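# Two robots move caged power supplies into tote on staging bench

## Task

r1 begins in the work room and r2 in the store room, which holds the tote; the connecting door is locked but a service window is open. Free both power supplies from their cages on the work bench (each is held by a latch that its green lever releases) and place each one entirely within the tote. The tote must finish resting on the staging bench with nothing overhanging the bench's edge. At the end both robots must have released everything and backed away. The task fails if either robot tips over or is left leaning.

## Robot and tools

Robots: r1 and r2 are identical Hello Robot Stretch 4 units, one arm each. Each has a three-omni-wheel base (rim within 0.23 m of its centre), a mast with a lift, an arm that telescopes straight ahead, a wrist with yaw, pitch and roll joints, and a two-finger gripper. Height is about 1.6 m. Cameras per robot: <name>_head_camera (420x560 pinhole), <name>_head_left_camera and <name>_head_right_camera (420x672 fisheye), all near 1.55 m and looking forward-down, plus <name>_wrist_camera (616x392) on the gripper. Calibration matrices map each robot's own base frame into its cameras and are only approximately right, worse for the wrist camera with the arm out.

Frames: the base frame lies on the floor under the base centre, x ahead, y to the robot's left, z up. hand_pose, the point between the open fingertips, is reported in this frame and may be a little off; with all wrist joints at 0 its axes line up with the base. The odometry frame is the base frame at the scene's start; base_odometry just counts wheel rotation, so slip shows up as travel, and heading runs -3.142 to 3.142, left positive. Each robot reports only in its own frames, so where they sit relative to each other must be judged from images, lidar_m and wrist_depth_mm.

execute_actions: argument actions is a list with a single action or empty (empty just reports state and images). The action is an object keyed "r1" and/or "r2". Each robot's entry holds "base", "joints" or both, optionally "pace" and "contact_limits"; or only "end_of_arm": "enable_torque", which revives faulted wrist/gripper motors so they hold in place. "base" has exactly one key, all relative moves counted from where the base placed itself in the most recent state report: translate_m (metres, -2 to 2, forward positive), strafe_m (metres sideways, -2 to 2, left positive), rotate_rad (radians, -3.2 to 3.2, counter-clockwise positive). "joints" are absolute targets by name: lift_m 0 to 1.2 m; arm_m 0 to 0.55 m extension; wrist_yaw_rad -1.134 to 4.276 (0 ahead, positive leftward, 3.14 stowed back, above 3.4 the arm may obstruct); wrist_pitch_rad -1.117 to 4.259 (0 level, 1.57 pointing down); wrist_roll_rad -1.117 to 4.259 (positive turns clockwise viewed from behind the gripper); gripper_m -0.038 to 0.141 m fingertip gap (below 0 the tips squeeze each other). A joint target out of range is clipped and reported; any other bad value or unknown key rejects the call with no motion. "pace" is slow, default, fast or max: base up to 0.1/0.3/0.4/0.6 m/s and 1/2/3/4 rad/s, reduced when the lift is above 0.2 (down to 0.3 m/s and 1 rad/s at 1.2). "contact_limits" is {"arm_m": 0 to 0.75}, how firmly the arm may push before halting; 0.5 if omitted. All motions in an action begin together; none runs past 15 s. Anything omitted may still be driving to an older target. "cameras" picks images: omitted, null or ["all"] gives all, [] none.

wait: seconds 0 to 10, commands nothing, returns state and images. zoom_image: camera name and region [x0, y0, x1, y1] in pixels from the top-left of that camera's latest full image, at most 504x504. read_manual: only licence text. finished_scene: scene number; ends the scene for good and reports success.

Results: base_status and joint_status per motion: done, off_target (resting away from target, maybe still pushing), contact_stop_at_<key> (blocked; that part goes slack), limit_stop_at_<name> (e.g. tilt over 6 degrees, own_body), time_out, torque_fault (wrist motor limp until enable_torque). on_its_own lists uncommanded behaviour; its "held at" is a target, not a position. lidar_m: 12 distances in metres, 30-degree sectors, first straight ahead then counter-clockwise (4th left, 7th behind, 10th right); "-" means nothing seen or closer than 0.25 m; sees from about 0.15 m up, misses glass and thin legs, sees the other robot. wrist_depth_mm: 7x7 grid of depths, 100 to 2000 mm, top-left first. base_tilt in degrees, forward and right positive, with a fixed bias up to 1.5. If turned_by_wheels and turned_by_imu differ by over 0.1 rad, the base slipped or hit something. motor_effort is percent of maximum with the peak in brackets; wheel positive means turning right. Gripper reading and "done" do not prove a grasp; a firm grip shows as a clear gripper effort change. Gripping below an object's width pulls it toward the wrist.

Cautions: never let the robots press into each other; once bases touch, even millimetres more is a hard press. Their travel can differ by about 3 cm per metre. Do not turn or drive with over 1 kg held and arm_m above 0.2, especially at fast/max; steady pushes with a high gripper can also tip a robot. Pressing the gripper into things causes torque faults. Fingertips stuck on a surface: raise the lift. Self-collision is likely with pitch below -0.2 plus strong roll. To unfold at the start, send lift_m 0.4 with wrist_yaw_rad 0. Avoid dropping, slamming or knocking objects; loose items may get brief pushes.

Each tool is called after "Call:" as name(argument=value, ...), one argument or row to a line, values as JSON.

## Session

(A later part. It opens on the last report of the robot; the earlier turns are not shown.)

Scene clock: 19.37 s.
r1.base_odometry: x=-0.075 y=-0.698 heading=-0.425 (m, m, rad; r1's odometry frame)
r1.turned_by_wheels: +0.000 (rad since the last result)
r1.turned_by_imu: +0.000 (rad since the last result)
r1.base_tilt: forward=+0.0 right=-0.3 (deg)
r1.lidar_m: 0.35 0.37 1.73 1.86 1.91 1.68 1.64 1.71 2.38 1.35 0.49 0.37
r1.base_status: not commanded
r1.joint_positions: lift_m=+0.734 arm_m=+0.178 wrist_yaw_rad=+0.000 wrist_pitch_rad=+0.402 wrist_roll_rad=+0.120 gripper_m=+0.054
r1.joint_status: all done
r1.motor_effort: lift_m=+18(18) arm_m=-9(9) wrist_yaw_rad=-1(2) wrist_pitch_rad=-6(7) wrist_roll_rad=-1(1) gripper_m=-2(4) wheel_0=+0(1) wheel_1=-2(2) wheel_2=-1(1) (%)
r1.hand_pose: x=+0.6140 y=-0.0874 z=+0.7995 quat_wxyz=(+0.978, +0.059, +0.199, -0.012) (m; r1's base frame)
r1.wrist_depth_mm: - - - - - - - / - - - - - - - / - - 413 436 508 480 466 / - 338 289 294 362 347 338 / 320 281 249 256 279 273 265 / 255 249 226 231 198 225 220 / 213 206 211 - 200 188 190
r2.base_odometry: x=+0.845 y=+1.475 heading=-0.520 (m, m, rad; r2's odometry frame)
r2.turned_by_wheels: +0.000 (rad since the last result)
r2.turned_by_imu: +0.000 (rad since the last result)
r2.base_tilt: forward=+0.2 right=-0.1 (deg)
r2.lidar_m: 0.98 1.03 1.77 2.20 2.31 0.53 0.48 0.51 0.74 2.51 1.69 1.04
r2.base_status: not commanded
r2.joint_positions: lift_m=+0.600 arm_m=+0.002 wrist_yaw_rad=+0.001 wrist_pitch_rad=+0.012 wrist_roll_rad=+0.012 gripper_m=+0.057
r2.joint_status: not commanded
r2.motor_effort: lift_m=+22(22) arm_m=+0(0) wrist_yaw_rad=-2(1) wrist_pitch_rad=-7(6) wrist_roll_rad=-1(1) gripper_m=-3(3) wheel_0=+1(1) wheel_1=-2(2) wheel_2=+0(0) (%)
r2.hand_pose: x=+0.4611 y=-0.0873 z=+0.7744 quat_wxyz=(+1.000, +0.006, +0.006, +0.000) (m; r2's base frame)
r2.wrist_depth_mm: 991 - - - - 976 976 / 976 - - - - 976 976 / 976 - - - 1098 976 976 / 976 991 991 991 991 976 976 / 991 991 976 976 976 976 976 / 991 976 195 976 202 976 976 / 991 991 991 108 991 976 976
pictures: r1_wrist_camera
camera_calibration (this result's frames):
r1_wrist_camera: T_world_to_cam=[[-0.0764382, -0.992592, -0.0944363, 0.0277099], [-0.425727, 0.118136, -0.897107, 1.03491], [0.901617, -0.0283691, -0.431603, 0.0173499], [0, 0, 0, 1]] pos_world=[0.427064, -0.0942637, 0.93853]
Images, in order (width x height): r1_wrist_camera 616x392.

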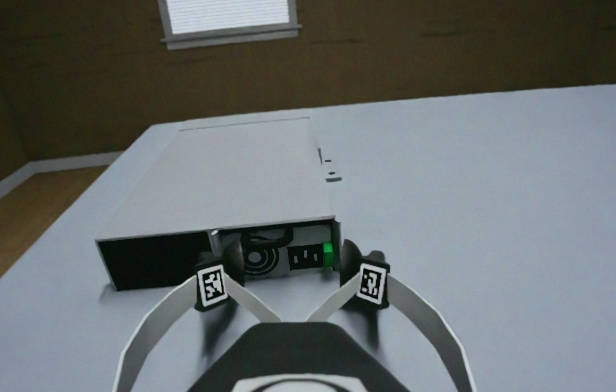

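Call:
execute_actions(
  actions=[
    {"r1":{"base":{"strafe_m":0.004},"joints":{"gripper_m":0.05}}},
  ],
  cameras=[],
)

Call:
execute_actions(
  actions=[
    {"r1":{"joints":{"arm_m":0.186},"contact_limits":{"arm_m":0.2},"pace":"slow"}},
  ],
  cameras=["r1_wrist_camera"],
)

Call:
zoom_image(
  camera="r1_wrist_camera",
  region=[180, 200, 410, 320],
)

Scene clock: 23.43 s.
r1.base_odometry: x=-0.073 y=-0.695 heading=-0.425 (m, m, rad; r1's odometry frame)
r1.turned_by_wheels: +0.000 (rad since the last result)
r1.turned_by_imu: +0.000 (rad since the last result)
r1.base_tilt: forward=-0.1 right=-0.3 (deg)
r1.lidar_m: 0.33 0.36 1.74 1.86 1.89 1.71 1.63 1.70 2.37 1.38 0.49 0.36
r1.base_status: done
r1.joint_positions: lift_m=+0.734 arm_m=+0.178 wrist_yaw_rad=+0.000 wrist_pitch_rad=+0.402 wrist_roll_rad=+0.120 gripper_m=+0.050
r1.joint_status: all done
r1.motor_effort: lift_m=+18(18) arm_m=-9(9) wrist_yaw_rad=-2(2) wrist_pitch_rad=-6(6) wrist_roll_rad=+0(1) gripper_m=-2(1) wheel_0=+1(5) wheel_1=+1(4) wheel_2=+0(1) (%)
r1.hand_pose: x=+0.6140 y=-0.0874 z=+0.7995 quat_wxyz=(+0.978, +0.059, +0.199, -0.012) (m; r1's base frame)
r1.wrist_depth_mm: - - - - - - - / - - - - - - - / - - 413 430 504 480 462 / - 370 287 282 364 347 338 / 320 285 248 254 282 274 266 / 253 248 226 230 201 226 220 / 213 204 212 - 200 188 191
r2.base_odometry: x=+0.845 y=+1.475 heading=-0.520 (m, m, rad; r2's odometry frame)
r2.turned_by_wheels: +0.000 (rad since the last result)
r2.turned_by_imu: +0.001 (rad since the last result)
r2.base_tilt: forward=+0.1 right=-0.2 (deg)
r2.lidar_m: 0.98 1.05 1.74 2.19 2.30 0.50 0.48 0.49 0.73 2.51 1.71 1.04
r2.base_status: not commanded
r2.joint_positions: lift_m=+0.600 arm_m=+0.002 wrist_yaw_rad=+0.001 wrist_pitch_rad=+0.012 wrist_roll_rad=+0.012 gripper_m=+0.057
r2.joint_status: not commanded
r2.motor_effort: lift_m=+22(23) arm_m=-1(0) wrist_yaw_rad=-2(2) wrist_pitch_rad=-7(7) wrist_roll_rad=-3(2) gripper_m=-2(3) wheel_0=+1(1) wheel_1=-2(2) wheel_2=+0(0) (%)
r2.hand_pose: x=+0.4611 y=-0.0873 z=+0.7744 quat_wxyz=(+1.000, +0.006, +0.006, +0.000) (m; r2's base frame)
r2.wrist_depth_mm: 991 - - - - 976 976 / 991 - - - - 991 976 / 991 - - - 1098 976 976 / 991 991 976 976 976 976 991 / 976 991 991 991 991 991 976 / 991 991 195 991 202 976 976 / 991 991 991 108 991 991 991
pictures: none
No camera images: the call's "cameras" was empty. Leave "cameras" out to get every camera's image.

Scene clock: 24.37 s.
r1.base_odometry: x=-0.073 y=-0.695 heading=-0.425 (m, m, rad; r1's odometry frame)
r1.turned_by_wheels: +0.000 (rad since the last result)
r1.turned_by_imu: +0.000 (rad since the last result)
r1.base_tilt: forward=-0.1 right=-0.3 (deg)
r1.lidar_m: 0.34 0.37 1.73 1.85 1.91 1.71 1.63 1.72 2.39 1.36 0.50 0.36
r1.base_status: not commanded
r1.joint_positions: lift_m=+0.734 arm_m=+0.184 wrist_yaw_rad=+0.000 wrist_pitch_rad=+0.402 wrist_roll_rad=+0.120 gripper_m=+0.050
r1.joint_status: all done
r1.motor_effort: lift_m=+18(18) arm_m=+9(10) wrist_yaw_rad=-1(3) wrist_pitch_rad=-6(7) wrist_roll_rad=+0(0) gripper_m=-3(4) wheel_0=+1(0) wheel_1=+1(1) wheel_2=+0(0) (%)
r1.contact_limits: arm_m 0.2
r1.hand_pose: x=+0.6207 y=-0.0874 z=+0.7995 quat_wxyz=(+0.978, +0.059, +0.199, -0.012) (m; r1's base frame)
r1.wrist_depth_mm: - - - - - - - / - - - - - - - / - - 413 430 500 480 462 / - 366 287 282 364 349 338 / 320 279 242 245 282 272 266 / 254 248 227 230 201 225 220 / 214 204 212 - 200 189 191
r2.base_odometry: x=+0.845 y=+1.475 heading=-0.520 (m, m, rad; r2's odometry frame)
r2.turned_by_wheels: +0.000 (rad since the last result)
r2.turned_by_imu: +0.000 (rad since the last result)
r2.base_tilt: forward=+0.1 right=-0.3 (deg)
r2.lidar_m: 0.97 1.05 1.76 2.20 2.32 0.49 0.46 0.51 0.74 2.50 1.72 1.01
r2.base_status: not commanded
r2.joint_positions: lift_m=+0.600 arm_m=+0.002 wrist_yaw_rad=+0.001 wrist_pitch_rad=+0.012 wrist_roll_rad=+0.012 gripper_m=+0.057
r2.joint_status: not commanded
r2.motor_effort: lift_m=+22(23) arm_m=+0(0) wrist_yaw_rad=-2(2) wrist_pitch_rad=-6(6) wrist_roll_rad=-1(0) gripper_m=-3(3) wheel_0=+1(1) wheel_1=-2(2) wheel_2=+0(0) (%)
r2.hand_pose: x=+0.4611 y=-0.0873 z=+0.7744 quat_wxyz=(+1.000, +0.006, +0.006, +0.000) (m; r2's base frame)
r2.wrist_depth_mm: 991 - - - - 976 976 / 991 - - - - 976 976 / 976 - - - 1078 976 991 / 991 991 991 991 991 976 976 / 991 976 976 991 976 976 976 / 991 991 195 976 202 991 976 / 991 991 991 108 991 991 976
pictures: r1_wrist_camera
camera_calibration (this result's frames):
r1_wrist_camera: T_world_to_cam=[[-0.0764385, -0.992592, -0.0944363, 0.0282227], [-0.425727, 0.118136, -0.897107, 1.03777], [0.901617, -0.0283694, -0.431604, 0.0113027], [0, 0, 0, 1]] pos_world=[0.433772, -0.0942637, 0.93853]
Images, in order (width x height): r1_wrist_camera 616x392.

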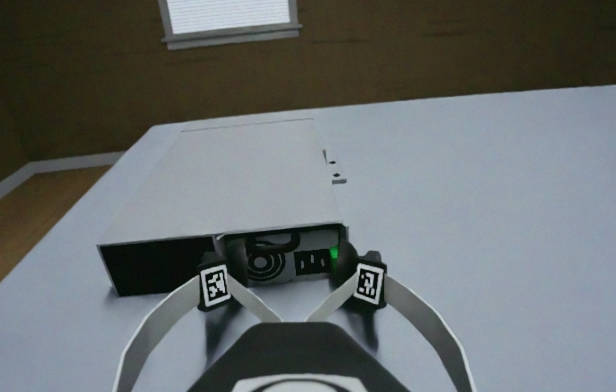

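Region (180, 200, 410, 320) of r1_wrist_camera's 616x392 image, scaled by 2.191; it fills the top 263 rows of this view, and the rest is white.

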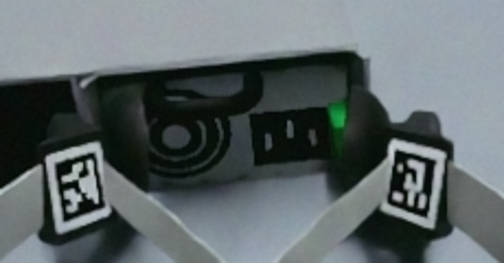

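Push a bit further and squeeze.

Call:
execute_actions(
  actions=[
    {"r1":{"joints":{"arm_m":0.196,"gripper_m":0.025},"contact_limits":{"arm_m":0.2},"pace":"slow"}},
  ],
  cameras=["r1_wrist_camera"],
)

Call:
zoom_image(
  camera="r1_wrist_camera",
  region=[180, 200, 410, 320],
)

Scene clock: 25.80 s.
r1.base_odometry: x=-0.073 y=-0.695 heading=-0.425 (m, m, rad; r1's odometry frame)
r1.turned_by_wheels: +0.000 (rad since the last result)
r1.turned_by_imu: +0.000 (rad since the last result)
r1.base_tilt: forward=-0.1 right=-0.4 (deg)
r1.lidar_m: 0.34 0.37 1.73 1.85 1.90 1.71 1.63 1.72 2.35 1.39 0.49 0.37
r1.base_status: not commanded
r1.joint_positions: lift_m=+0.734 arm_m=+0.194 wrist_yaw_rad=-0.001 wrist_pitch_rad=+0.407 wrist_roll_rad=+0.120 gripper_m=+0.025
r1.joint_status: all done
r1.motor_effort: lift_m=+18(18) arm_m=+13(17) wrist_yaw_rad=+2(10) wrist_pitch_rad=-20(21) wrist_roll_rad=+1(0) gripper_m=-12(12) wheel_0=+2(2) wheel_1=+2(2) wheel_2=-5(5) (%)
r1.contact_limits: arm_m 0.2
r1.hand_pose: x=+0.6294 y=-0.0877 z=+0.7983 quat_wxyz=(+0.978, +0.059, +0.202, -0.013) (m; r1's base frame)
r1.wrist_depth_mm: - - - - - - - / - - - - - - - / - - 399 418 488 469 452 / - 330 281 276 357 342 332 / 314 262 234 236 276 268 263 / 251 237 208 229 195 222 216 / 211 204 209 - 199 186 189
r2.base_odometry: x=+0.845 y=+1.475 heading=-0.520 (m, m, rad; r2's odometry frame)
r2.turned_by_wheels: +0.000 (rad since the last result)
r2.turned_by_imu: +0.000 (rad since the last result)
r2.base_tilt: forward=+0.1 right=-0.2 (deg)
r2.lidar_m: 0.98 1.05 1.77 2.19 2.31 0.48 0.48 0.50 0.77 2.53 1.74 1.01
r2.base_status: not commanded
r2.joint_positions: lift_m=+0.600 arm_m=+0.002 wrist_yaw_rad=+0.001 wrist_pitch_rad=+0.012 wrist_roll_rad=+0.012 gripper_m=+0.057
r2.joint_status: not commanded
r2.motor_effort: lift_m=+22(22) arm_m=-1(1) wrist_yaw_rad=-2(2) wrist_pitch_rad=-7(6) wrist_roll_rad=-1(1) gripper_m=-2(2) wheel_0=+1(1) wheel_1=-2(2) wheel_2=+0(0) (%)
r2.hand_pose: x=+0.4611 y=-0.0873 z=+0.7744 quat_wxyz=(+1.000, +0.006, +0.006, +0.000) (m; r2's base frame)
r2.wrist_depth_mm: 976 - - - - 976 976 / 991 - - - - 960 976 / 991 - - - 1098 976 991 / 991 976 991 991 991 976 976 / 991 991 976 976 991 991 976 / 991 991 195 976 202 976 976 / 1008 991 976 108 991 976 976
pictures: r1_wrist_camera
camera_calibration (this result's frames):
r1_wrist_camera: T_world_to_cam=[[-0.0781444, -0.992488, -0.0941338, 0.0292764], [-0.429793, 0.118736, -0.895086, 1.04135], [0.899539, -0.0294879, -0.435843, 0.00758731], [0, 0, 0, 1]] pos_world=[0.443027, -0.0943652, 0.93816]
Images, in order (width x height): r1_wrist_camera 616x392.

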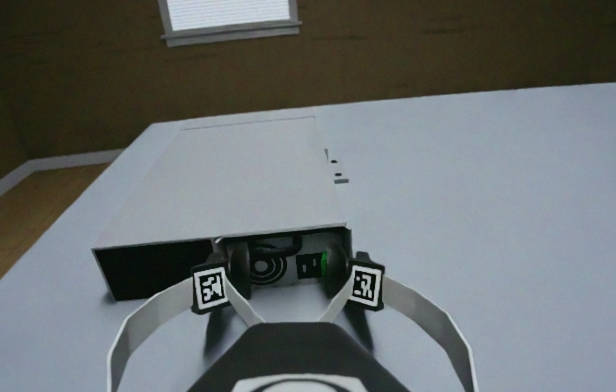

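Region (180, 200, 410, 320) of r1_wrist_camera's 616x392 image, scaled by 2.191; it fills the top 263 rows of this view, and the rest is white.

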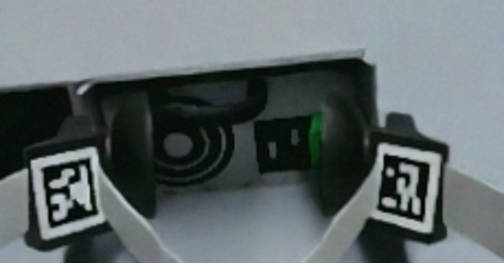

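Lever deflected. Squeeze a bit more and pull.

Call:
execute_actions(
  actions=[
    {"r1":{"joints":{"gripper_m":0.01}}},
  ],
  cameras=[],
)

Call:
execute_actions(
  actions=[
    {"r1":{"joints":{"arm_m":0.15},"pace":"slow"}},
  ],
  cameras=["r1_wrist_camera"],
)

Scene clock: 28.80 s.
r1.base_odometry: x=-0.073 y=-0.695 heading=-0.425 (m, m, rad; r1's odometry frame)
r1.turned_by_wheels: +0.000 (rad since the last result)
r1.turned_by_imu: +0.001 (rad since the last result)
r1.base_tilt: forward=-0.1 right=-0.4 (deg)
r1.lidar_m: 0.34 0.36 1.73 1.86 1.91 1.69 1.63 1.70 2.37 1.34 0.50 0.36
r1.base_status: not commanded
r1.joint_positions: lift_m=+0.734 arm_m=+0.194 wrist_yaw_rad=+0.002 wrist_pitch_rad=+0.407 wrist_roll_rad=+0.120 gripper_m=+0.010
r1.joint_status: all done
r1.motor_effort: lift_m=+19(19) arm_m=+9(13) wrist_yaw_rad=-9(10) wrist_pitch_rad=-19(19) wrist_roll_rad=+0(1) gripper_m=-21(21) wheel_0=+3(3) wheel_1=+2(2) wheel_2=-2(5) (%)
r1.hand_pose: x=+0.6304 y=-0.0868 z=+0.7982 quat_wxyz=(+0.978, +0.058, +0.202, -0.011) (m; r1's base frame)
r1.wrist_depth_mm: - - - - - - - / - - - - - - - / - - 399 413 488 462 449 / - 329 279 271 353 340 330 / 312 259 234 236 276 268 260 / 250 237 206 226 190 220 216 / 210 204 208 - 198 184 188
r2.base_odometry: x=+0.845 y=+1.475 heading=-0.520 (m, m, rad; r2's odometry frame)
r2.turned_by_wheels: +0.000 (rad since the last result)
r2.turned_by_imu: +0.001 (rad since the last result)
r2.base_tilt: forward=+0.2 right=-0.2 (deg)
r2.lidar_m: 0.98 1.04 1.76 2.20 2.29 0.49 0.49 0.53 0.72 2.50 1.71 1.03
r2.base_status: not commanded
r2.joint_positions: lift_m=+0.600 arm_m=+0.002 wrist_yaw_rad=+0.001 wrist_pitch_rad=+0.012 wrist_roll_rad=+0.012 gripper_m=+0.057
r2.joint_status: not commanded
r2.motor_effort: lift_m=+23(22) arm_m=+0(1) wrist_yaw_rad=-1(1) wrist_pitch_rad=-7(7) wrist_roll_rad=-2(2) gripper_m=-3(3) wheel_0=+1(1) wheel_1=-2(2) wheel_2=+0(0) (%)
r2.hand_pose: x=+0.4611 y=-0.0873 z=+0.7744 quat_wxyz=(+1.000, +0.006, +0.006, +0.000) (m; r2's base frame)
r2.wrist_depth_mm: 976 - - - - 976 976 / 991 - - - - 976 976 / 991 - - - 1098 976 976 / 991 991 991 991 976 976 976 / 991 991 976 976 976 991 976 / 991 991 194 976 202 976 976 / 991 991 991 108 991 991 976
pictures: none
No camera images: the call's "cameras" was empty. Leave "cameras" out to get every camera's image.

Scene clock: 30.43 s.
r1.base_odometry: x=-0.073 y=-0.695 heading=-0.425 (m, m, rad; r1's odometry frame)
r1.turned_by_wheels: +0.000 (rad since the last result)
r1.turned_by_imu: +0.000 (rad since the last result)
r1.base_tilt: forward=-0.1 right=-0.4 (deg)
r1.lidar_m: 0.34 0.37 1.72 1.86 1.89 1.69 1.63 1.71 2.36 1.33 0.49 0.37
r1.base_status: not commanded
r1.joint_positions: lift_m=+0.734 arm_m=+0.152 wrist_yaw_rad=+0.000 wrist_pitch_rad=+0.402 wrist_roll_rad=+0.120 gripper_m=+0.010
r1.joint_status: all done
r1.motor_effort: lift_m=+19(20) arm_m=-9(12) wrist_yaw_rad=+0(28) wrist_pitch_rad=-8(21) wrist_roll_rad=+0(1) gripper_m=-4(23) wheel_0=+1(5) wheel_1=+1(2) wheel_2=-1(3) (%)
r1.hand_pose: x=+0.5880 y=-0.0874 z=+0.7993 quat_wxyz=(+0.978, +0.059, +0.199, -0.012) (m; r1's base frame)
r1.wrist_depth_mm: - - - - - - - / - - - - - - - / - - 413 433 500 480 462 / - 353 293 281 359 349 338 / 320 298 287 273 283 274 265 / 254 249 188 195 216 224 220 / 213 201 211 - 196 189 190
r2.base_odometry: x=+0.845 y=+1.475 heading=-0.520 (m, m, rad; r2's odometry frame)
r2.turned_by_wheels: +0.000 (rad since the last result)
r2.turned_by_imu: +0.000 (rad since the last result)
r2.base_tilt: forward=+0.1 right=-0.2 (deg)
r2.lidar_m: 0.96 1.03 1.76 2.20 2.30 0.50 0.48 0.51 0.74 2.51 1.70 1.04
r2.base_status: not commanded
r2.joint_positions: lift_m=+0.600 arm_m=+0.002 wrist_yaw_rad=+0.001 wrist_pitch_rad=+0.012 wrist_roll_rad=+0.012 gripper_m=+0.057
r2.joint_status: not commanded
r2.motor_effort: lift_m=+22(22) arm_m=+0(1) wrist_yaw_rad=-2(2) wrist_pitch_rad=-6(7) wrist_roll_rad=+1(4) gripper_m=-2(4) wheel_0=+1(1) wheel_1=-2(2) wheel_2=+0(0) (%)
r2.hand_pose: x=+0.4611 y=-0.0873 z=+0.7744 quat_wxyz=(+1.000, +0.006, +0.006, +0.000) (m; r2's base frame)
r2.wrist_depth_mm: 976 - - - - 976 976 / 991 - - - - 976 976 / 976 - - - 1098 976 991 / 991 976 976 991 976 991 991 / 991 991 976 991 991 976 991 / 976 991 195 976 202 991 976 / 991 991 991 108 991 976 976
pictures: r1_wrist_camera
camera_calibration (this result's frames):
r1_wrist_camera: T_world_to_cam=[[-0.076439, -0.992586, -0.0944982, 0.0257692], [-0.425995, 0.118201, -0.896971, 1.0237], [0.901491, -0.0283079, -0.431872, 0.0410036], [0, 0, 0, 1]] pos_world=[0.401097, -0.0942638, 0.938374]
Images, in order (width x height): r1_wrist_camera 616x392.

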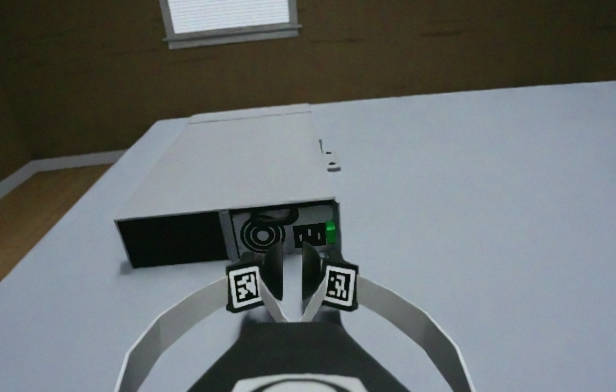

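Call:
execute_actions(
  actions=[
    {"r1":{"joints":{"gripper_m":0.056,"wrist_roll_rad":0.3,"lift_m":0.739,"arm_m":0.165}}},
  ],
  cameras=[],
)

Call:
execute_actions(
  actions=[
    {"r1":{"joints":{"arm_m":0.184},"contact_limits":{"arm_m":0.2},"pace":"slow"}},
  ],
  cameras=["r1_wrist_camera"],
)

Call:
zoom_image(
  camera="r1_wrist_camera",
  region=[180, 200, 410, 320],
)

Scene clock: 32.07 s.
r1.base_odometry: x=-0.073 y=-0.695 heading=-0.425 (m, m, rad; r1's odometry frame)
r1.turned_by_wheels: +0.000 (rad since the last result)
r1.turned_by_imu: +0.000 (rad since the last result)
r1.base_tilt: forward=-0.1 right=-0.4 (deg)
r1.lidar_m: 0.33 0.36 1.73 1.87 1.92 1.71 1.62 1.70 2.37 1.36 0.51 0.37
r1.base_status: not commanded
r1.joint_positions: lift_m=+0.739 arm_m=+0.163 wrist_yaw_rad=+0.000 wrist_pitch_rad=+0.402 wrist_roll_rad=+0.300 gripper_m=+0.056
r1.joint_status: all done
r1.motor_effort: lift_m=+23(24) arm_m=+9(9) wrist_yaw_rad=-2(1) wrist_pitch_rad=-8(7) wrist_roll_rad=+0(2) gripper_m=-2(3) wheel_0=+1(1) wheel_1=+0(0) wheel_2=-1(1) (%)
r1.hand_pose: x=+0.5997 y=-0.0874 z=+0.8041 quat_wxyz=(+0.969, +0.146, +0.198, -0.030) (m; r1's base frame)
r1.wrist_depth_mm: - - - - - - - / - - - - 661 554 492 / - - 466 452 449 394 357 / - 488 315 293 338 304 281 / - 310 264 272 264 247 233 / 315 282 198 236 203 208 198 / 256 232 231 - 194 178 175
r2.base_odometry: x=+0.845 y=+1.475 heading=-0.520 (m, m, rad; r2's odometry frame)
r2.turned_by_wheels: +0.000 (rad since the last result)
r2.turned_by_imu: +0.000 (rad since the last result)
r2.base_tilt: forward=+0.1 right=-0.2 (deg)
r2.lidar_m: 0.98 1.06 1.79 2.20 2.32 0.51 0.48 0.52 0.71 2.52 1.72 1.02
r2.base_status: not commanded
r2.joint_positions: lift_m=+0.600 arm_m=+0.002 wrist_yaw_rad=+0.001 wrist_pitch_rad=+0.012 wrist_roll_rad=+0.012 gripper_m=+0.057
r2.joint_status: not commanded
r2.motor_effort: lift_m=+22(22) arm_m=+0(0) wrist_yaw_rad=-2(1) wrist_pitch_rad=-7(7) wrist_roll_rad=-2(2) gripper_m=-2(2) wheel_0=+1(1) wheel_1=-2(2) wheel_2=+0(0) (%)
r2.hand_pose: x=+0.4611 y=-0.0873 z=+0.7744 quat_wxyz=(+1.000, +0.006, +0.006, +0.000) (m; r2's base frame)
r2.wrist_depth_mm: 991 - - - - 976 976 / 991 - - - - 976 976 / 991 - - - 1098 976 991 / 991 976 991 976 976 976 976 / 991 991 991 976 976 976 976 / 991 991 195 991 202 976 976 / 991 976 991 108 991 976 976
pictures: none
No camera images: the call's "cameras" was empty. Leave "cameras" out to get every camera's image.

Scene clock: 33.23 s.
r1.base_odometry: x=-0.073 y=-0.695 heading=-0.425 (m, m, rad; r1's odometry frame)
r1.turned_by_wheels: +0.000 (rad since the last result)
r1.turned_by_imu: +0.000 (rad since the last result)
r1.base_tilt: forward=-0.1 right=-0.3 (deg)
r1.lidar_m: 0.34 0.34 1.72 1.84 1.90 1.68 1.63 1.71 2.37 1.35 0.51 0.37
r1.base_status: not commanded
r1.joint_positions: lift_m=+0.739 arm_m=+0.182 wrist_yaw_rad=+0.000 wrist_pitch_rad=+0.403 wrist_roll_rad=+0.300 gripper_m=+0.056
r1.joint_status: all done
r1.motor_effort: lift_m=+23(23) arm_m=+10(9) wrist_yaw_rad=-1(1) wrist_pitch_rad=-10(10) wrist_roll_rad=+2(0) gripper_m=-1(2) wheel_0=+1(1) wheel_1=+0(0) wheel_2=-1(1) (%)
r1.contact_limits: arm_m 0.2
r1.hand_pose: x=+0.6185 y=-0.0874 z=+0.8038 quat_wxyz=(+0.969, +0.146, +0.198, -0.030) (m; r1's base frame)
r1.wrist_depth_mm: - - - - - - - / - - - - 661 544 488 / - - 459 452 445 389 351 / - 480 315 293 336 301 279 / - 283 251 252 264 247 234 / 314 270 198 235 203 208 197 / 254 232 229 - 193 177 175
r2.base_odometry: x=+0.845 y=+1.475 heading=-0.520 (m, m, rad; r2's odometry frame)
r2.turned_by_wheels: +0.000 (rad since the last result)
r2.turned_by_imu: +0.000 (rad since the last result)
r2.base_tilt: forward=+0.1 right=-0.2 (deg)
r2.lidar_m: 0.97 1.02 1.76 2.20 2.28 0.50 0.47 0.51 0.72 2.51 1.75 1.05
r2.base_status: not commanded
r2.joint_positions: lift_m=+0.600 arm_m=+0.002 wrist_yaw_rad=+0.001 wrist_pitch_rad=+0.012 wrist_roll_rad=+0.012 gripper_m=+0.057
r2.joint_status: not commanded
r2.motor_effort: lift_m=+22(22) arm_m=+0(0) wrist_yaw_rad=-2(2) wrist_pitch_rad=-6(7) wrist_roll_rad=-1(1) gripper_m=-2(3) wheel_0=+1(1) wheel_1=-2(2) wheel_2=+0(0) (%)
r2.hand_pose: x=+0.4611 y=-0.0873 z=+0.7744 quat_wxyz=(+1.000, +0.006, +0.006, +0.000) (m; r2's base frame)
r2.wrist_depth_mm: 976 - - - - 976 976 / 991 - - - - 991 976 / 991 - - - 1098 991 976 / 991 976 991 991 991 976 991 / 991 991 976 976 976 976 976 / 1008 991 195 976 202 976 976 / 991 991 991 108 991 976 976
pictures: r1_wrist_camera
camera_calibration (this result's frames):
r1_wrist_camera: T_world_to_cam=[[-0.14554, -0.955645, -0.25605, 0.204327], [-0.412264, 0.293846, -0.862376, 1.01975], [0.899365, -0.0199505, -0.436744, 0.0214807], [0, 0, 0, 1]] pos_world=[0.430825, -0.103957, 0.941107]
Images, in order (width x height): r1_wrist_camera 616x392.

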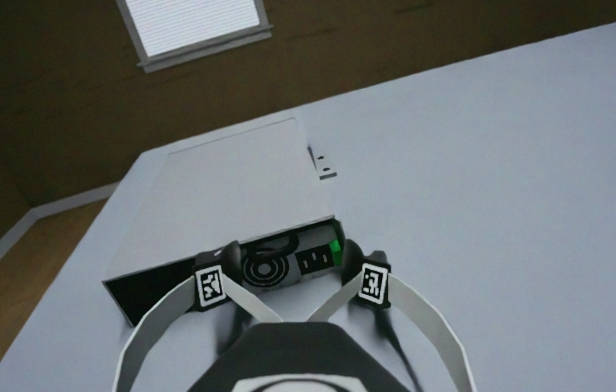

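Region (180, 200, 410, 320) of r1_wrist_camera's 616x392 image, scaled by 2.191; it fills the top 263 rows of this view, and the rest is white.

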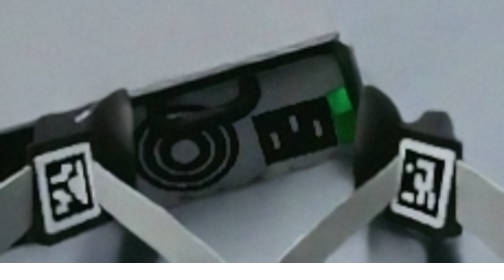

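Call:
execute_actions(
  actions=[
    {"r1":{"joints":{"arm_m":0.145}}},
  ],
  cameras=[],
)

Call:
execute_actions(
  actions=[
    {"r1":{"base":{"strafe_m":-0.034},"joints":{"wrist_yaw_rad":0.12,"wrist_roll_rad":0.25}}},
  ],
  cameras=[],
)

Call:
execute_actions(
  actions=[
    {"r1":{"joints":{"arm_m":0.172},"contact_limits":{"arm_m":0.2}}},
  ],
  cameras=["r1_wrist_camera"],
)

Call:
zoom_image(
  camera="r1_wrist_camera",
  region=[180, 200, 410, 320],
)

Scene clock: 34.47 s.
r1.base_odometry: x=-0.073 y=-0.695 heading=-0.425 (m, m, rad; r1's odometry frame)
r1.turned_by_wheels: +0.000 (rad since the last result)
r1.turned_by_imu: +0.000 (rad since the last result)
r1.base_tilt: forward=-0.1 right=-0.3 (deg)
r1.lidar_m: 0.34 0.35 1.71 1.87 1.91 1.69 1.63 1.70 2.36 1.36 0.50 0.37
r1.base_status: not commanded
r1.joint_positions: lift_m=+0.739 arm_m=+0.147 wrist_yaw_rad=+0.000 wrist_pitch_rad=+0.402 wrist_roll_rad=+0.300 gripper_m=+0.056
r1.joint_status: all done
r1.motor_effort: lift_m=+23(23) arm_m=-9(9) wrist_yaw_rad=-1(3) wrist_pitch_rad=-7(11) wrist_roll_rad=+2(0) gripper_m=-4(2) wheel_0=+1(1) wheel_1=+0(1) wheel_2=-1(1) (%)
r1.hand_pose: x=+0.5830 y=-0.0874 z=+0.8040 quat_wxyz=(+0.969, +0.146, +0.198, -0.030) (m; r1's base frame)
r1.wrist_depth_mm: - - - - - - - / - - - - 661 559 492 / - - 462 455 445 392 357 / - 488 317 296 336 303 279 / - 334 283 289 264 248 234 / 315 285 197 236 203 209 198 / 255 233 231 - 195 178 176
r2.base_odometry: x=+0.845 y=+1.475 heading=-0.520 (m, m, rad; r2's odometry frame)
r2.turned_by_wheels: +0.000 (rad since the last result)
r2.turned_by_imu: +0.000 (rad since the last result)
r2.base_tilt: forward=+0.1 right=-0.2 (deg)
r2.lidar_m: 0.98 1.07 1.75 2.19 2.30 0.50 0.47 0.49 0.74 2.52 1.74 1.04
r2.base_status: not commanded
r2.joint_positions: lift_m=+0.600 arm_m=+0.002 wrist_yaw_rad=+0.001 wrist_pitch_rad=+0.012 wrist_roll_rad=+0.012 gripper_m=+0.057
r2.joint_status: not commanded
r2.motor_effort: lift_m=+22(23) arm_m=-1(0) wrist_yaw_rad=-2(2) wrist_pitch_rad=-7(7) wrist_roll_rad=-1(4) gripper_m=-3(3) wheel_0=+1(0) wheel_1=-2(2) wheel_2=+0(0) (%)
r2.hand_pose: x=+0.4611 y=-0.0873 z=+0.7744 quat_wxyz=(+1.000, +0.006, +0.006, +0.000) (m; r2's base frame)
r2.wrist_depth_mm: 976 - - - - 976 976 / 991 - - - - 976 991 / 976 - - - 1098 976 976 / 991 976 976 976 991 976 976 / 991 991 991 976 991 991 976 / 991 991 195 991 202 991 976 / 991 991 976 108 976 976 976
pictures: none
No camera images: the call's "cameras" was empty. Leave "cameras" out to get every camera's image.

Scene clock: 35.43 s.
r1.base_odometry: x=-0.087 y=-0.726 heading=-0.425 (m, m, rad; r1's odometry frame)
r1.turned_by_wheels: +0.000 (rad since the last result)
r1.turned_by_imu: +0.000 (rad since the last result)
r1.base_tilt: forward=+0.0 right=-0.4 (deg)
r1.lidar_m: 0.32 0.36 1.75 1.88 1.94 1.69 1.64 1.72 2.39 1.36 0.51 0.36
r1.base_status: done
r1.joint_positions: lift_m=+0.739 arm_m=+0.147 wrist_yaw_rad=+0.120 wrist_pitch_rad=+0.402 wrist_roll_rad=+0.250 gripper_m=+0.056
r1.joint_status: all done
r1.motor_effort: lift_m=+22(23) arm_m=-9(9) wrist_yaw_rad=-1(2) wrist_pitch_rad=-7(8) wrist_roll_rad=-2(5) gripper_m=-2(2) wheel_0=-1(10) wheel_1=-1(8) wheel_2=-1(2) (%)
r1.hand_pose: x=+0.5915 y=-0.0551 z=+0.8041 quat_wxyz=(+0.972, +0.110, +0.205, +0.033) (m; r1's base frame)
r1.wrist_depth_mm: - - - - - - - / - - - - - 609 544 / - - 466 415 466 418 384 / - 504 310 290 345 317 296 / - 325 286 279 271 256 244 / 301 277 198 237 203 214 204 / 245 226 229 - 197 182 180
r2.base_odometry: x=+0.845 y=+1.475 heading=-0.520 (m, m, rad; r2's odometry frame)
r2.turned_by_wheels: +0.000 (rad since the last result)
r2.turned_by_imu: +0.000 (rad since the last result)
r2.base_tilt: forward=+0.2 right=-0.2 (deg)
r2.lidar_m: 0.97 1.04 1.78 2.22 2.31 0.51 0.47 0.49 0.76 2.54 1.74 1.04
r2.base_status: not commanded
r2.joint_positions: lift_m=+0.600 arm_m=+0.002 wrist_yaw_rad=+0.001 wrist_pitch_rad=+0.012 wrist_roll_rad=+0.012 gripper_m=+0.057
r2.joint_status: not commanded
r2.motor_effort: lift_m=+23(22) arm_m=+0(0) wrist_yaw_rad=-2(2) wrist_pitch_rad=-7(7) wrist_roll_rad=-1(3) gripper_m=-3(3) wheel_0=+1(1) wheel_1=-2(2) wheel_2=+0(0) (%)
r2.hand_pose: x=+0.4611 y=-0.0873 z=+0.7744 quat_wxyz=(+1.000, +0.006, +0.006, +0.000) (m; r2's base frame)
r2.wrist_depth_mm: 991 - - - - 991 976 / 976 - - - - 991 976 / 976 - - - 1098 976 976 / 991 991 991 976 976 976 976 / 991 991 991 976 976 976 976 / 991 991 195 991 202 976 976 / 991 991 976 108 976 976 991
pictures: none
No camera images: the call's "cameras" was empty. Leave "cameras" out to get every camera's image.

Scene clock: 36.23 s.
r1.base_odometry: x=-0.087 y=-0.726 heading=-0.425 (m, m, rad; r1's odometry frame)
r1.turned_by_wheels: +0.000 (rad since the last result)
r1.turned_by_imu: +0.000 (rad since the last result)
r1.base_tilt: forward=-0.1 right=-0.4 (deg)
r1.lidar_m: 0.34 0.35 1.77 1.89 1.92 1.69 1.63 1.72 2.36 1.37 0.50 0.36
r1.base_status: not commanded
r1.joint_positions: lift_m=+0.739 arm_m=+0.170 wrist_yaw_rad=+0.120 wrist_pitch_rad=+0.402 wrist_roll_rad=+0.250 gripper_m=+0.056
r1.joint_status: all done
r1.motor_effort: lift_m=+23(23) arm_m=+9(7) wrist_yaw_rad=-2(1) wrist_pitch_rad=-8(7) wrist_roll_rad=-2(2) gripper_m=-2(2) wheel_0=-1(1) wheel_1=+0(1) wheel_2=-1(1) (%)
r1.contact_limits: arm_m 0.2
r1.hand_pose: x=+0.6153 y=-0.0550 z=+0.8041 quat_wxyz=(+0.972, +0.110, +0.205, +0.033) (m; r1's base frame)
r1.wrist_depth_mm: - - - - - - - / - - - - - 603 544 / - - 462 415 469 415 384 / - 500 312 290 345 317 296 / - 309 256 252 271 257 243 / 298 274 196 236 204 213 204 / 245 225 227 - 196 182 179
r2.base_odometry: x=+0.845 y=+1.475 heading=-0.520 (m, m, rad; r2's odometry frame)
r2.turned_by_wheels: +0.000 (rad since the last result)
r2.turned_by_imu: +0.000 (rad since the last result)
r2.base_tilt: forward=+0.1 right=-0.2 (deg)
r2.lidar_m: 0.98 1.04 1.75 2.19 2.29 0.49 0.45 0.51 0.76 2.51 1.71 1.04
r2.base_status: not commanded
r2.joint_positions: lift_m=+0.600 arm_m=+0.002 wrist_yaw_rad=+0.001 wrist_pitch_rad=+0.012 wrist_roll_rad=+0.012 gripper_m=+0.057
r2.joint_status: not commanded
r2.motor_effort: lift_m=+22(22) arm_m=+0(0) wrist_yaw_rad=-1(1) wrist_pitch_rad=-6(7) wrist_roll_rad=-2(1) gripper_m=-3(2) wheel_0=+1(1) wheel_1=-2(2) wheel_2=+0(0) (%)
r2.hand_pose: x=+0.4611 y=-0.0873 z=+0.7744 quat_wxyz=(+1.000, +0.006, +0.006, +0.000) (m; r2's base frame)
r2.wrist_depth_mm: 991 - - - - 976 976 / 991 - - - - 976 960 / 976 - - - 1098 976 976 / 991 976 976 976 991 976 976 / 991 991 991 976 991 976 976 / 976 991 195 1008 202 976 976 / 991 991 991 108 976 976 976
pictures: r1_wrist_camera
camera_calibration (this result's frames):
r1_wrist_camera: T_world_to_cam=[[-0.00985997, -0.977099, -0.212555, 0.115259], [-0.44317, 0.194819, -0.875012, 1.03287], [0.896383, 0.0855705, -0.434942, 0.0312663], [0, 0, 0, 1]] pos_world=[0.430847, -0.0912792, 0.941871]
Images, in order (width x height): r1_wrist_camera 616x392.

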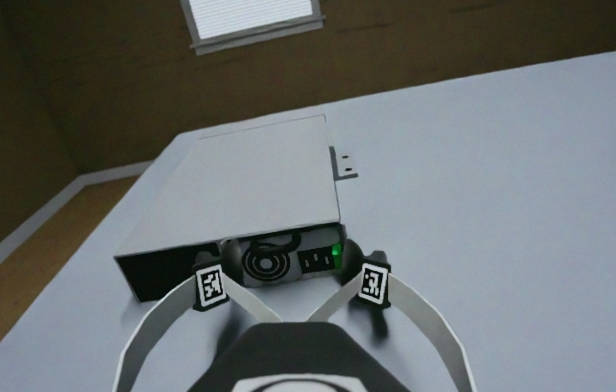

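Region (180, 200, 410, 320) of r1_wrist_camera's 616x392 image, scaled by 2.191; it fills the top 263 rows of this view, and the rest is white.

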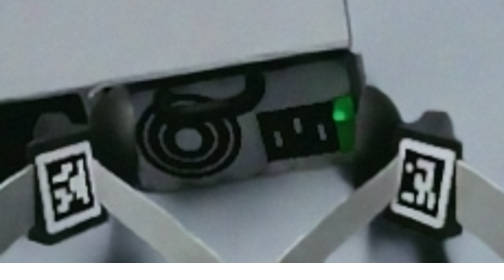

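Call:
execute_actions(
  actions=[
    {"r1":{"joints":{"arm_m":0.178,"gripper_m":0.048},"contact_limits":{"arm_m":0.2},"pace":"slow"}},
  ],
  cameras=[],
)

Call:
execute_actions(
  actions=[
    {"r1":{"joints":{"arm_m":0.189,"gripper_m":0.02},"contact_limits":{"arm_m":0.25},"pace":"slow"}},
  ],
  cameras=["r1_wrist_camera"],
)

Call:
zoom_image(
  camera="r1_wrist_camera",
  region=[180, 200, 410, 320],
)

Scene clock: 37.17 s.
r1.base_odometry: x=-0.087 y=-0.726 heading=-0.426 (m, m, rad; r1's odometry frame)
r1.turned_by_wheels: +0.000 (rad since the last result)
r1.turned_by_imu: +0.000 (rad since the last result)
r1.base_tilt: forward=-0.1 right=-0.4 (deg)
r1.lidar_m: 0.33 0.36 1.77 1.90 1.92 1.68 1.62 1.70 2.35 1.33 0.52 0.36
r1.base_status: not commanded
r1.joint_positions: lift_m=+0.739 arm_m=+0.176 wrist_yaw_rad=+0.117 wrist_pitch_rad=+0.404 wrist_roll_rad=+0.250 gripper_m=+0.048
r1.joint_status: all done
r1.motor_effort: lift_m=+23(23) arm_m=+11(9) wrist_yaw_rad=+8(9) wrist_pitch_rad=-11(11) wrist_roll_rad=-1(3) gripper_m=-2(3) wheel_0=-1(1) wheel_1=-1(1) wheel_2=-2(2) (%)
r1.contact_limits: arm_m 0.2
r1.hand_pose: x=+0.6206 y=-0.0560 z=+0.8037 quat_wxyz=(+0.972, +0.111, +0.206, +0.032) (m; r1's base frame)
r1.wrist_depth_mm: - - - - - - - / - - - - - 597 539 / - - 459 418 459 413 377 / - 496 309 291 343 315 293 / - 297 252 247 271 255 244 / 298 274 236 236 200 213 203 / 243 224 225 - 196 181 179
r2.base_odometry: x=+0.845 y=+1.475 heading=-0.520 (m, m, rad; r2's odometry frame)
r2.turned_by_wheels: +0.000 (rad since the last result)
r2.turned_by_imu: +0.000 (rad since the last result)
r2.base_tilt: forward=+0.1 right=-0.2 (deg)
r2.lidar_m: 0.99 1.02 1.74 2.20 2.31 0.50 0.46 0.50 0.71 2.51 1.72 1.01
r2.base_status: not commanded
r2.joint_positions: lift_m=+0.600 arm_m=+0.002 wrist_yaw_rad=+0.001 wrist_pitch_rad=+0.012 wrist_roll_rad=+0.012 gripper_m=+0.057
r2.joint_status: not commanded
r2.motor_effort: lift_m=+23(22) arm_m=+0(0) wrist_yaw_rad=-2(2) wrist_pitch_rad=-6(7) wrist_roll_rad=-4(4) gripper_m=-3(2) wheel_0=+1(1) wheel_1=-2(2) wheel_2=-1(0) (%)
r2.hand_pose: x=+0.4611 y=-0.0873 z=+0.7744 quat_wxyz=(+1.000, +0.006, +0.006, +0.000) (m; r2's base frame)
r2.wrist_depth_mm: 991 - - - - 976 976 / 976 - - - - 976 976 / 991 - - - 1118 976 976 / 991 976 991 976 976 976 991 / 991 976 991 976 991 976 976 / 991 991 195 991 202 991 976 / 991 991 991 108 976 976 976
pictures: none
No camera images: the call's "cameras" was empty. Leave "cameras" out to get every camera's image.

Scene clock: 38.57 s.
r1.base_odometry: x=-0.087 y=-0.725 heading=-0.425 (m, m, rad; r1's odometry frame)
r1.turned_by_wheels: +0.000 (rad since the last result)
r1.turned_by_imu: +0.000 (rad since the last result)
r1.base_tilt: forward=-0.1 right=-0.4 (deg)
r1.lidar_m: 0.34 0.37 1.76 1.90 1.95 1.68 1.63 1.70 2.38 1.37 0.49 0.36
r1.base_status: not commanded
r1.joint_positions: lift_m=+0.739 arm_m=+0.186 wrist_yaw_rad=+0.119 wrist_pitch_rad=+0.409 wrist_roll_rad=+0.250 gripper_m=+0.020
r1.joint_status: all done
r1.on_its_own: wrist_pitch_rad is at rest, and its effort (-26) is outside its rest range (-23 to +23)
r1.motor_effort: lift_m=+22(23) arm_m=+14(13) wrist_yaw_rad=+1(17) wrist_pitch_rad=-26(28) wrist_roll_rad=+0(0) gripper_m=-14(15) wheel_0=+3(3) wheel_1=+2(2) wheel_2=-7(7) (%)
r1.contact_limits: arm_m 0.25
r1.hand_pose: x=+0.6305 y=-0.0553 z=+0.8024 quat_wxyz=(+0.971, +0.110, +0.208, +0.033) (m; r1's base frame)
r1.wrist_depth_mm: - - - - - - - / - - - - - 580 521 / - - 439 397 449 402 368 / - 477 300 279 338 309 291 / 1921 281 241 236 268 251 239 / 296 264 208 232 190 211 200 / 240 223 222 - 195 178 178
r2.base_odometry: x=+0.845 y=+1.475 heading=-0.520 (m, m, rad; r2's odometry frame)
r2.turned_by_wheels: +0.000 (rad since the last result)
r2.turned_by_imu: +0.000 (rad since the last result)
r2.base_tilt: forward=+0.1 right=-0.2 (deg)
r2.lidar_m: 0.98 1.03 1.76 2.19 2.31 0.49 0.47 0.51 0.69 2.50 1.71 1.04
r2.base_status: not commanded
r2.joint_positions: lift_m=+0.600 arm_m=+0.002 wrist_yaw_rad=+0.001 wrist_pitch_rad=+0.012 wrist_roll_rad=+0.012 gripper_m=+0.057
r2.joint_status: not commanded
r2.motor_effort: lift_m=+23(23) arm_m=+0(0) wrist_yaw_rad=-2(1) wrist_pitch_rad=-6(6) wrist_roll_rad=-1(1) gripper_m=-3(2) wheel_0=+1(1) wheel_1=-2(2) wheel_2=+0(0) (%)
r2.hand_pose: x=+0.4611 y=-0.0873 z=+0.7744 quat_wxyz=(+1.000, +0.006, +0.006, +0.000) (m; r2's base frame)
r2.wrist_depth_mm: 976 - - - - 976 976 / 991 - - - - 976 991 / 991 - - - 1078 991 976 / 991 991 991 976 976 991 991 / 991 976 976 991 991 976 976 / 991 976 195 991 202 991 976 / 991 991 976 108 976 976 976
pictures: r1_wrist_camera
camera_calibration (this result's frames):
r1_wrist_camera: T_world_to_cam=[[-0.0120221, -0.977288, -0.211575, 0.115305], [-0.448852, 0.194349, -0.872216, 1.03951], [0.893525, 0.08448, -0.440994, 0.0234759], [0, 0, 0, 1]] pos_world=[0.446997, -0.0913254, 0.941426]
Images, in order (width x height): r1_wrist_camera 616x392.

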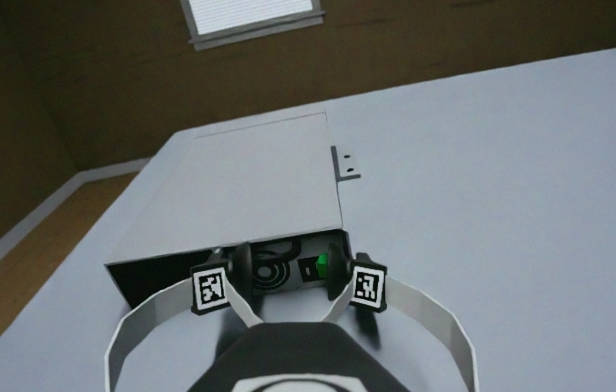

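Region (180, 200, 410, 320) of r1_wrist_camera's 616x392 image, scaled by 2.191; it fills the top 263 rows of this view, and the rest is white.

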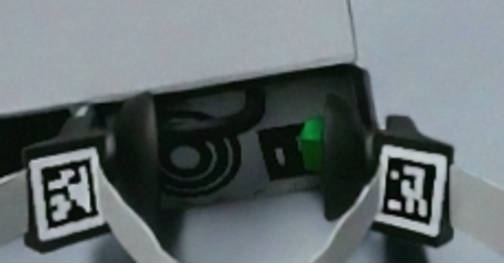

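Better engagement. Tighten while keeping forward, then pull.

Call:
execute_actions(
  actions=[
    {"r1":{"joints":{"arm_m":0.194,"gripper_m":0.0},"contact_limits":{"arm_m":0.25},"pace":"slow"}},
  ],
  cameras=["r1_wrist_camera"],
)

Call:
execute_actions(
  actions=[
    {"r1":{"joints":{"arm_m":0.17},"pace":"slow"}},
  ],
  cameras=["r1_wrist_camera"],
)

Scene clock: 41.07 s.
r1.base_odometry: x=-0.087 y=-0.725 heading=-0.425 (m, m, rad; r1's odometry frame)
r1.turned_by_wheels: +0.000 (rad since the last result)
r1.turned_by_imu: +0.001 (rad since the last result)
r1.base_tilt: forward=-0.1 right=-0.3 (deg)
r1.lidar_m: 0.34 0.37 1.77 1.88 1.94 1.68 1.63 1.72 2.37 1.35 0.51 0.36
r1.base_status: not commanded
r1.joint_positions: lift_m=+0.739 arm_m=+0.191 wrist_yaw_rad=+0.121 wrist_pitch_rad=+0.412 wrist_roll_rad=+0.250 gripper_m=+0.001
r1.joint_status: all done
r1.on_its_own: wrist_pitch_rad is at rest, and its effort (-36) is outside its rest range (-23 to +23)
r1.motor_effort: lift_m=+22(22) arm_m=+14(20) wrist_yaw_rad=-5(5) wrist_pitch_rad=-36(35) wrist_roll_rad=+0(0) gripper_m=-23(22) wheel_0=+5(5) wheel_1=+2(2) wheel_2=-6(7) (%)
r1.contact_limits: arm_m 0.25
r1.hand_pose: x=+0.6354 y=-0.0549 z=+0.8016 quat_wxyz=(+0.971, +0.110, +0.210, +0.033) (m; r1's base frame)
r1.wrist_depth_mm: - - - - - - - / - - - - - 564 517 / - - 427 389 436 392 364 / - 459 296 276 332 304 285 / 1863 272 236 230 266 248 236 / 290 244 206 232 190 204 199 / 237 221 221 - 193 178 176
r2.base_odometry: x=+0.845 y=+1.475 heading=-0.520 (m, m, rad; r2's odometry frame)
r2.turned_by_wheels: +0.000 (rad since the last result)
r2.turned_by_imu: +0.001 (rad since the last result)
r2.base_tilt: forward=+0.1 right=-0.2 (deg)
r2.lidar_m: 0.98 1.04 1.75 2.20 2.29 0.50 0.47 0.52 0.72 2.53 1.75 1.02
r2.base_status: not commanded
r2.joint_positions: lift_m=+0.600 arm_m=+0.002 wrist_yaw_rad=+0.001 wrist_pitch_rad=+0.012 wrist_roll_rad=+0.012 gripper_m=+0.057
r2.joint_status: not commanded
r2.motor_effort: lift_m=+22(23) arm_m=+0(1) wrist_yaw_rad=-1(2) wrist_pitch_rad=-7(7) wrist_roll_rad=-2(3) gripper_m=-3(2) wheel_0=+1(1) wheel_1=-2(2) wheel_2=+0(0) (%)
r2.hand_pose: x=+0.4611 y=-0.0873 z=+0.7744 quat_wxyz=(+1.000, +0.006, +0.006, +0.000) (m; r2's base frame)
r2.wrist_depth_mm: 991 - - - - 960 976 / 976 - - - - 976 976 / 991 - - - 1078 976 991 / 991 976 991 976 991 976 991 / 991 991 976 991 991 976 976 / 991 991 195 991 202 976 976 / 991 991 976 108 976 991 976
pictures: r1_wrist_camera
camera_calibration (this result's frames):
r1_wrist_camera: T_world_to_cam=[[-0.0109285, -0.977381, -0.211202, 0.114627], [-0.451507, 0.193281, -0.871082, 1.0417], [0.892201, 0.0858396, -0.443407, 0.0216548], [0, 0, 0, 1]] pos_world=[0.452266, -0.0911648, 0.941216]
Images, in order (width x height): r1_wrist_camera 616x392.

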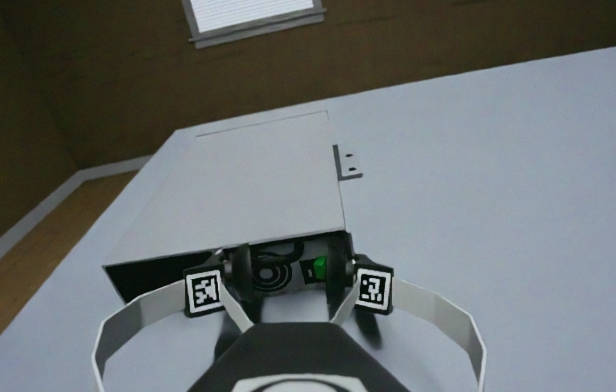

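Scene clock: 42.33 s.
r1.base_odometry: x=-0.087 y=-0.726 heading=-0.425 (m, m, rad; r1's odometry frame)
r1.turned_by_wheels: +0.000 (rad since the last result)
r1.turned_by_imu: +0.000 (rad since the last result)
r1.base_tilt: forward=+0.0 right=-0.3 (deg)
r1.lidar_m: 0.33 0.36 1.77 1.89 1.94 1.69 1.64 1.72 2.37 1.36 0.48 0.37
r1.base_status: not commanded
r1.joint_positions: lift_m=+0.739 arm_m=+0.172 wrist_yaw_rad=+0.120 wrist_pitch_rad=+0.402 wrist_roll_rad=+0.250 gripper_m=+0.000
r1.joint_status: all done
r1.motor_effort: lift_m=+22(22) arm_m=-10(17) wrist_yaw_rad=-2(29) wrist_pitch_rad=-8(35) wrist_roll_rad=-1(2) gripper_m=-6(29) wheel_0=+0(5) wheel_1=-1(2) wheel_2=-1(6) (%)
r1.hand_pose: x=+0.6166 y=-0.0550 z=+0.8041 quat_wxyz=(+0.972, +0.110, +0.205, +0.034) (m; r1's base frame)
r1.wrist_depth_mm: - - - - - - - / - - - - - 609 544 / - - 459 413 462 415 382 / - 504 312 290 345 317 297 / - 304 259 241 277 256 244 / 300 276 185 193 213 215 205 / 245 223 229 - 195 183 180
r2.base_odometry: x=+0.845 y=+1.475 heading=-0.520 (m, m, rad; r2's odometry frame)
r2.turned_by_wheels: +0.000 (rad since the last result)
r2.turned_by_imu: +0.000 (rad since the last result)
r2.base_tilt: forward=+0.1 right=-0.3 (deg)
r2.lidar_m: 0.99 1.05 1.77 2.19 2.29 0.50 0.46 0.50 0.71 2.51 1.73 1.02
r2.base_status: not commanded
r2.joint_positions: lift_m=+0.600 arm_m=+0.002 wrist_yaw_rad=+0.001 wrist_pitch_rad=+0.012 wrist_roll_rad=+0.012 gripper_m=+0.057
r2.joint_status: not commanded
r2.motor_effort: lift_m=+22(22) arm_m=+0(0) wrist_yaw_rad=-2(2) wrist_pitch_rad=-6(7) wrist_roll_rad=-3(1) gripper_m=-3(3) wheel_0=+1(1) wheel_1=-2(2) wheel_2=+0(0) (%)
r2.hand_pose: x=+0.4611 y=-0.0873 z=+0.7744 quat_wxyz=(+1.000, +0.006, +0.006, +0.000) (m; r2's base frame)
r2.wrist_depth_mm: 991 - - - - 976 976 / 991 - - - - 976 976 / 991 - - - 1098 976 976 / 991 976 991 991 976 976 976 / 991 991 991 991 976 976 976 / 991 991 195 991 202 991 976 / 991 991 991 108 976 991 976
pictures: r1_wrist_camera
camera_calibration (this result's frames):
r1_wrist_camera: T_world_to_cam=[[-0.00952443, -0.977188, -0.212164, 0.114805], [-0.443244, 0.194316, -0.875086, 1.03356], [0.89635, 0.0857055, -0.434983, 0.0302039], [0, 0, 0, 1]] pos_world=[0.432141, -0.0912401, 0.941952]
Images, in order (width x height): r1_wrist_camera 616x392.

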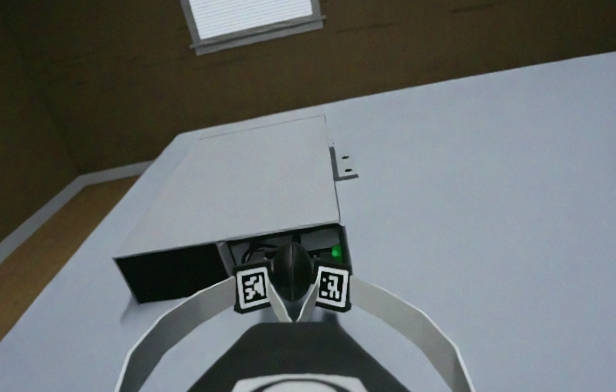

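Call:
execute_actions(
  actions=[
    {"r1":{"joints":{"arm_m":0.14,"lift_m":0.93},"pace":"fast"}},
  ],
  cameras=[],
)

Call:
execute_actions(
  actions=[
    {"r1":{"base":{"strafe_m":0.033},"joints":{"arm_m":0.34,"wrist_pitch_rad":1.3,"wrist_yaw_rad":0,"wrist_roll_rad":0,"gripper_m":0.065}}},
  ],
  cameras=["r1_wrist_camera","r2_head_camera"],
)

Call:
zoom_image(
  camera="r2_head_camera",
  region=[210, 150, 290, 210],
)

Scene clock: 44.80 s.
r1.base_odometry: x=-0.087 y=-0.726 heading=-0.425 (m, m, rad; r1's odometry frame)
r1.turned_by_wheels: +0.000 (rad since the last result)
r1.turned_by_imu: +0.000 (rad since the last result)
r1.base_tilt: forward=-0.1 right=-0.4 (deg)
r1.lidar_m: 0.34 0.36 1.77 1.90 1.93 1.70 1.64 1.69 2.35 1.33 0.49 0.35
r1.base_status: not commanded
r1.joint_positions: lift_m=+0.930 arm_m=+0.142 wrist_yaw_rad=+0.120 wrist_pitch_rad=+0.402 wrist_roll_rad=+0.250 gripper_m=+0.000
r1.joint_status: all done
r1.motor_effort: lift_m=+22(24) arm_m=-9(15) wrist_yaw_rad=-1(2) wrist_pitch_rad=-6(8) wrist_roll_rad=-1(0) gripper_m=-5(4) wheel_0=+0(1) wheel_1=-1(1) wheel_2=-1(1) (%)
r1.hand_pose: x=+0.5866 y=-0.0550 z=+0.9951 quat_wxyz=(+0.972, +0.110, +0.205, +0.033) (m; r1's base frame)
r1.wrist_depth_mm: - - - - - - - / - - - - - - - / - - - - - - - / - - - 798 723 647 609 / - - 661 525 564 535 500 / 1863 1756 185 193 399 449 421 / 1537 477 462 - 404 379 370
r2.base_odometry: x=+0.845 y=+1.475 heading=-0.520 (m, m, rad; r2's odometry frame)
r2.turned_by_wheels: +0.000 (rad since the last result)
r2.turned_by_imu: +0.001 (rad since the last result)
r2.base_tilt: forward=+0.1 right=-0.2 (deg)
r2.lidar_m: 0.99 1.05 1.76 2.20 2.30 0.48 0.48 0.52 0.71 2.52 1.73 1.05
r2.base_status: not commanded
r2.joint_positions: lift_m=+0.600 arm_m=+0.002 wrist_yaw_rad=+0.001 wrist_pitch_rad=+0.012 wrist_roll_rad=+0.012 gripper_m=+0.057
r2.joint_status: not commanded
r2.motor_effort: lift_m=+22(23) arm_m=+0(1) wrist_yaw_rad=-1(2) wrist_pitch_rad=-6(6) wrist_roll_rad=-2(2) gripper_m=-3(3) wheel_0=+1(1) wheel_1=-2(2) wheel_2=+0(0) (%)
r2.hand_pose: x=+0.4611 y=-0.0873 z=+0.7744 quat_wxyz=(+1.000, +0.006, +0.006, +0.000) (m; r2's base frame)
r2.wrist_depth_mm: 976 - - - - 976 976 / 991 - - - - 976 976 / 991 - - - 1098 991 976 / 976 991 976 976 991 991 976 / 991 991 991 991 976 976 991 / 991 991 195 976 202 976 976 / 976 991 991 108 976 991 976
pictures: none
No camera images: the call's "cameras" was empty. Leave "cameras" out to get every camera's image.

Scene clock: 46.50 s.
r1.base_odometry: x=-0.073 y=-0.695 heading=-0.425 (m, m, rad; r1's odometry frame)
r1.turned_by_wheels: +0.000 (rad since the last result)
r1.turned_by_imu: +0.000 (rad since the last result)
r1.base_tilt: forward=-0.1 right=-0.3 (deg)
r1.lidar_m: 0.34 0.37 1.74 1.85 1.90 1.68 1.62 1.71 2.38 1.35 0.49 0.38
r1.base_status: done
r1.joint_positions: lift_m=+0.930 arm_m=+0.338 wrist_yaw_rad=+0.000 wrist_pitch_rad=+1.300 wrist_roll_rad=+0.000 gripper_m=+0.065
r1.joint_status: all done
r1.motor_effort: lift_m=+22(23) arm_m=+9(11) wrist_yaw_rad=-3(4) wrist_pitch_rad=-1(3) wrist_roll_rad=-1(6) gripper_m=-2(5) wheel_0=+2(9) wheel_1=-1(7) wheel_2=-1(0) (%)
r1.hand_pose: x=+0.5864 y=-0.0874 z=+0.8300 quat_wxyz=(+0.796, +0.000, +0.605, +0.000) (m; r1's base frame)
r1.wrist_depth_mm: 324 278 278 282 336 343 347 / 312 270 270 272 329 330 336 / 300 259 260 266 317 322 325 / 291 294 296 300 307 310 314 / 283 287 290 293 297 300 303 / 276 276 276 285 285 293 293 / 268 271 274 - 281 282 285
r2.base_odometry: x=+0.845 y=+1.475 heading=-0.520 (m, m, rad; r2's odometry frame)
r2.turned_by_wheels: +0.000 (rad since the last result)
r2.turned_by_imu: +0.000 (rad since the last result)
r2.base_tilt: forward=+0.1 right=-0.2 (deg)
r2.lidar_m: 0.97 1.03 1.79 2.21 2.30 0.51 0.47 0.52 0.75 2.52 1.73 1.04
r2.base_status: not commanded
r2.joint_positions: lift_m=+0.600 arm_m=+0.002 wrist_yaw_rad=+0.001 wrist_pitch_rad=+0.012 wrist_roll_rad=+0.012 gripper_m=+0.057
r2.joint_status: not commanded
r2.motor_effort: lift_m=+22(22) arm_m=+0(1) wrist_yaw_rad=-2(2) wrist_pitch_rad=-7(7) wrist_roll_rad=+0(4) gripper_m=-5(4) wheel_0=+1(1) wheel_1=-2(2) wheel_2=+1(0) (%)
r2.hand_pose: x=+0.4611 y=-0.0873 z=+0.7744 quat_wxyz=(+1.000, +0.006, +0.006, +0.000) (m; r2's base frame)
r2.wrist_depth_mm: 991 - - - - 976 976 / 991 - - - - 991 976 / 991 - - - 1098 991 976 / 991 991 976 976 991 976 976 / 991 976 976 991 976 991 976 / 991 976 195 991 202 991 976 / 991 991 991 108 976 976 991
pictures: r1_wrist_camera, r2_head_camera
camera_calibration (this result's frames):
r1_wrist_camera: T_world_to_cam=[[-0.00662544, -0.999439, 0.0328154, -0.118682], [-0.973737, -0.00102033, -0.227673, 0.805757], [0.227579, -0.033462, -0.973184, 0.89979], [0, 0, 0, 1]] pos_world=[0.579036, -0.0876841, 1.06301]
Images, in order (width x height): r1_wrist_camera 616x392, r2_head_camera 420x560.

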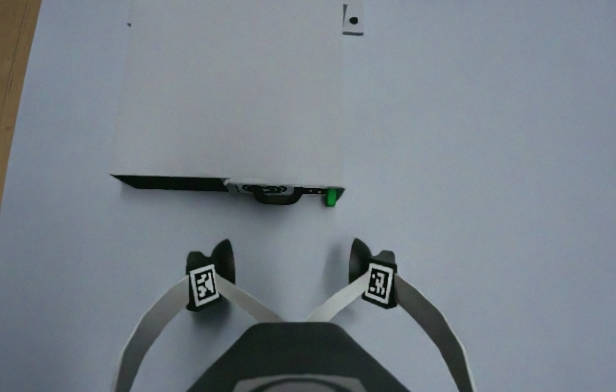

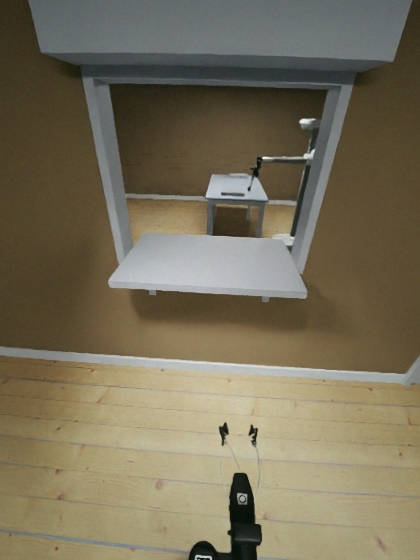

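Region (210, 150, 290, 210) of r2_head_camera's 420x560 image, scaled by 6.300, with more detail than that image has; it fills the top 378 rows of this view, and the rest is white.

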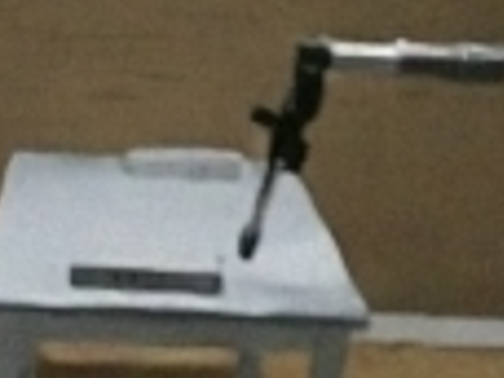

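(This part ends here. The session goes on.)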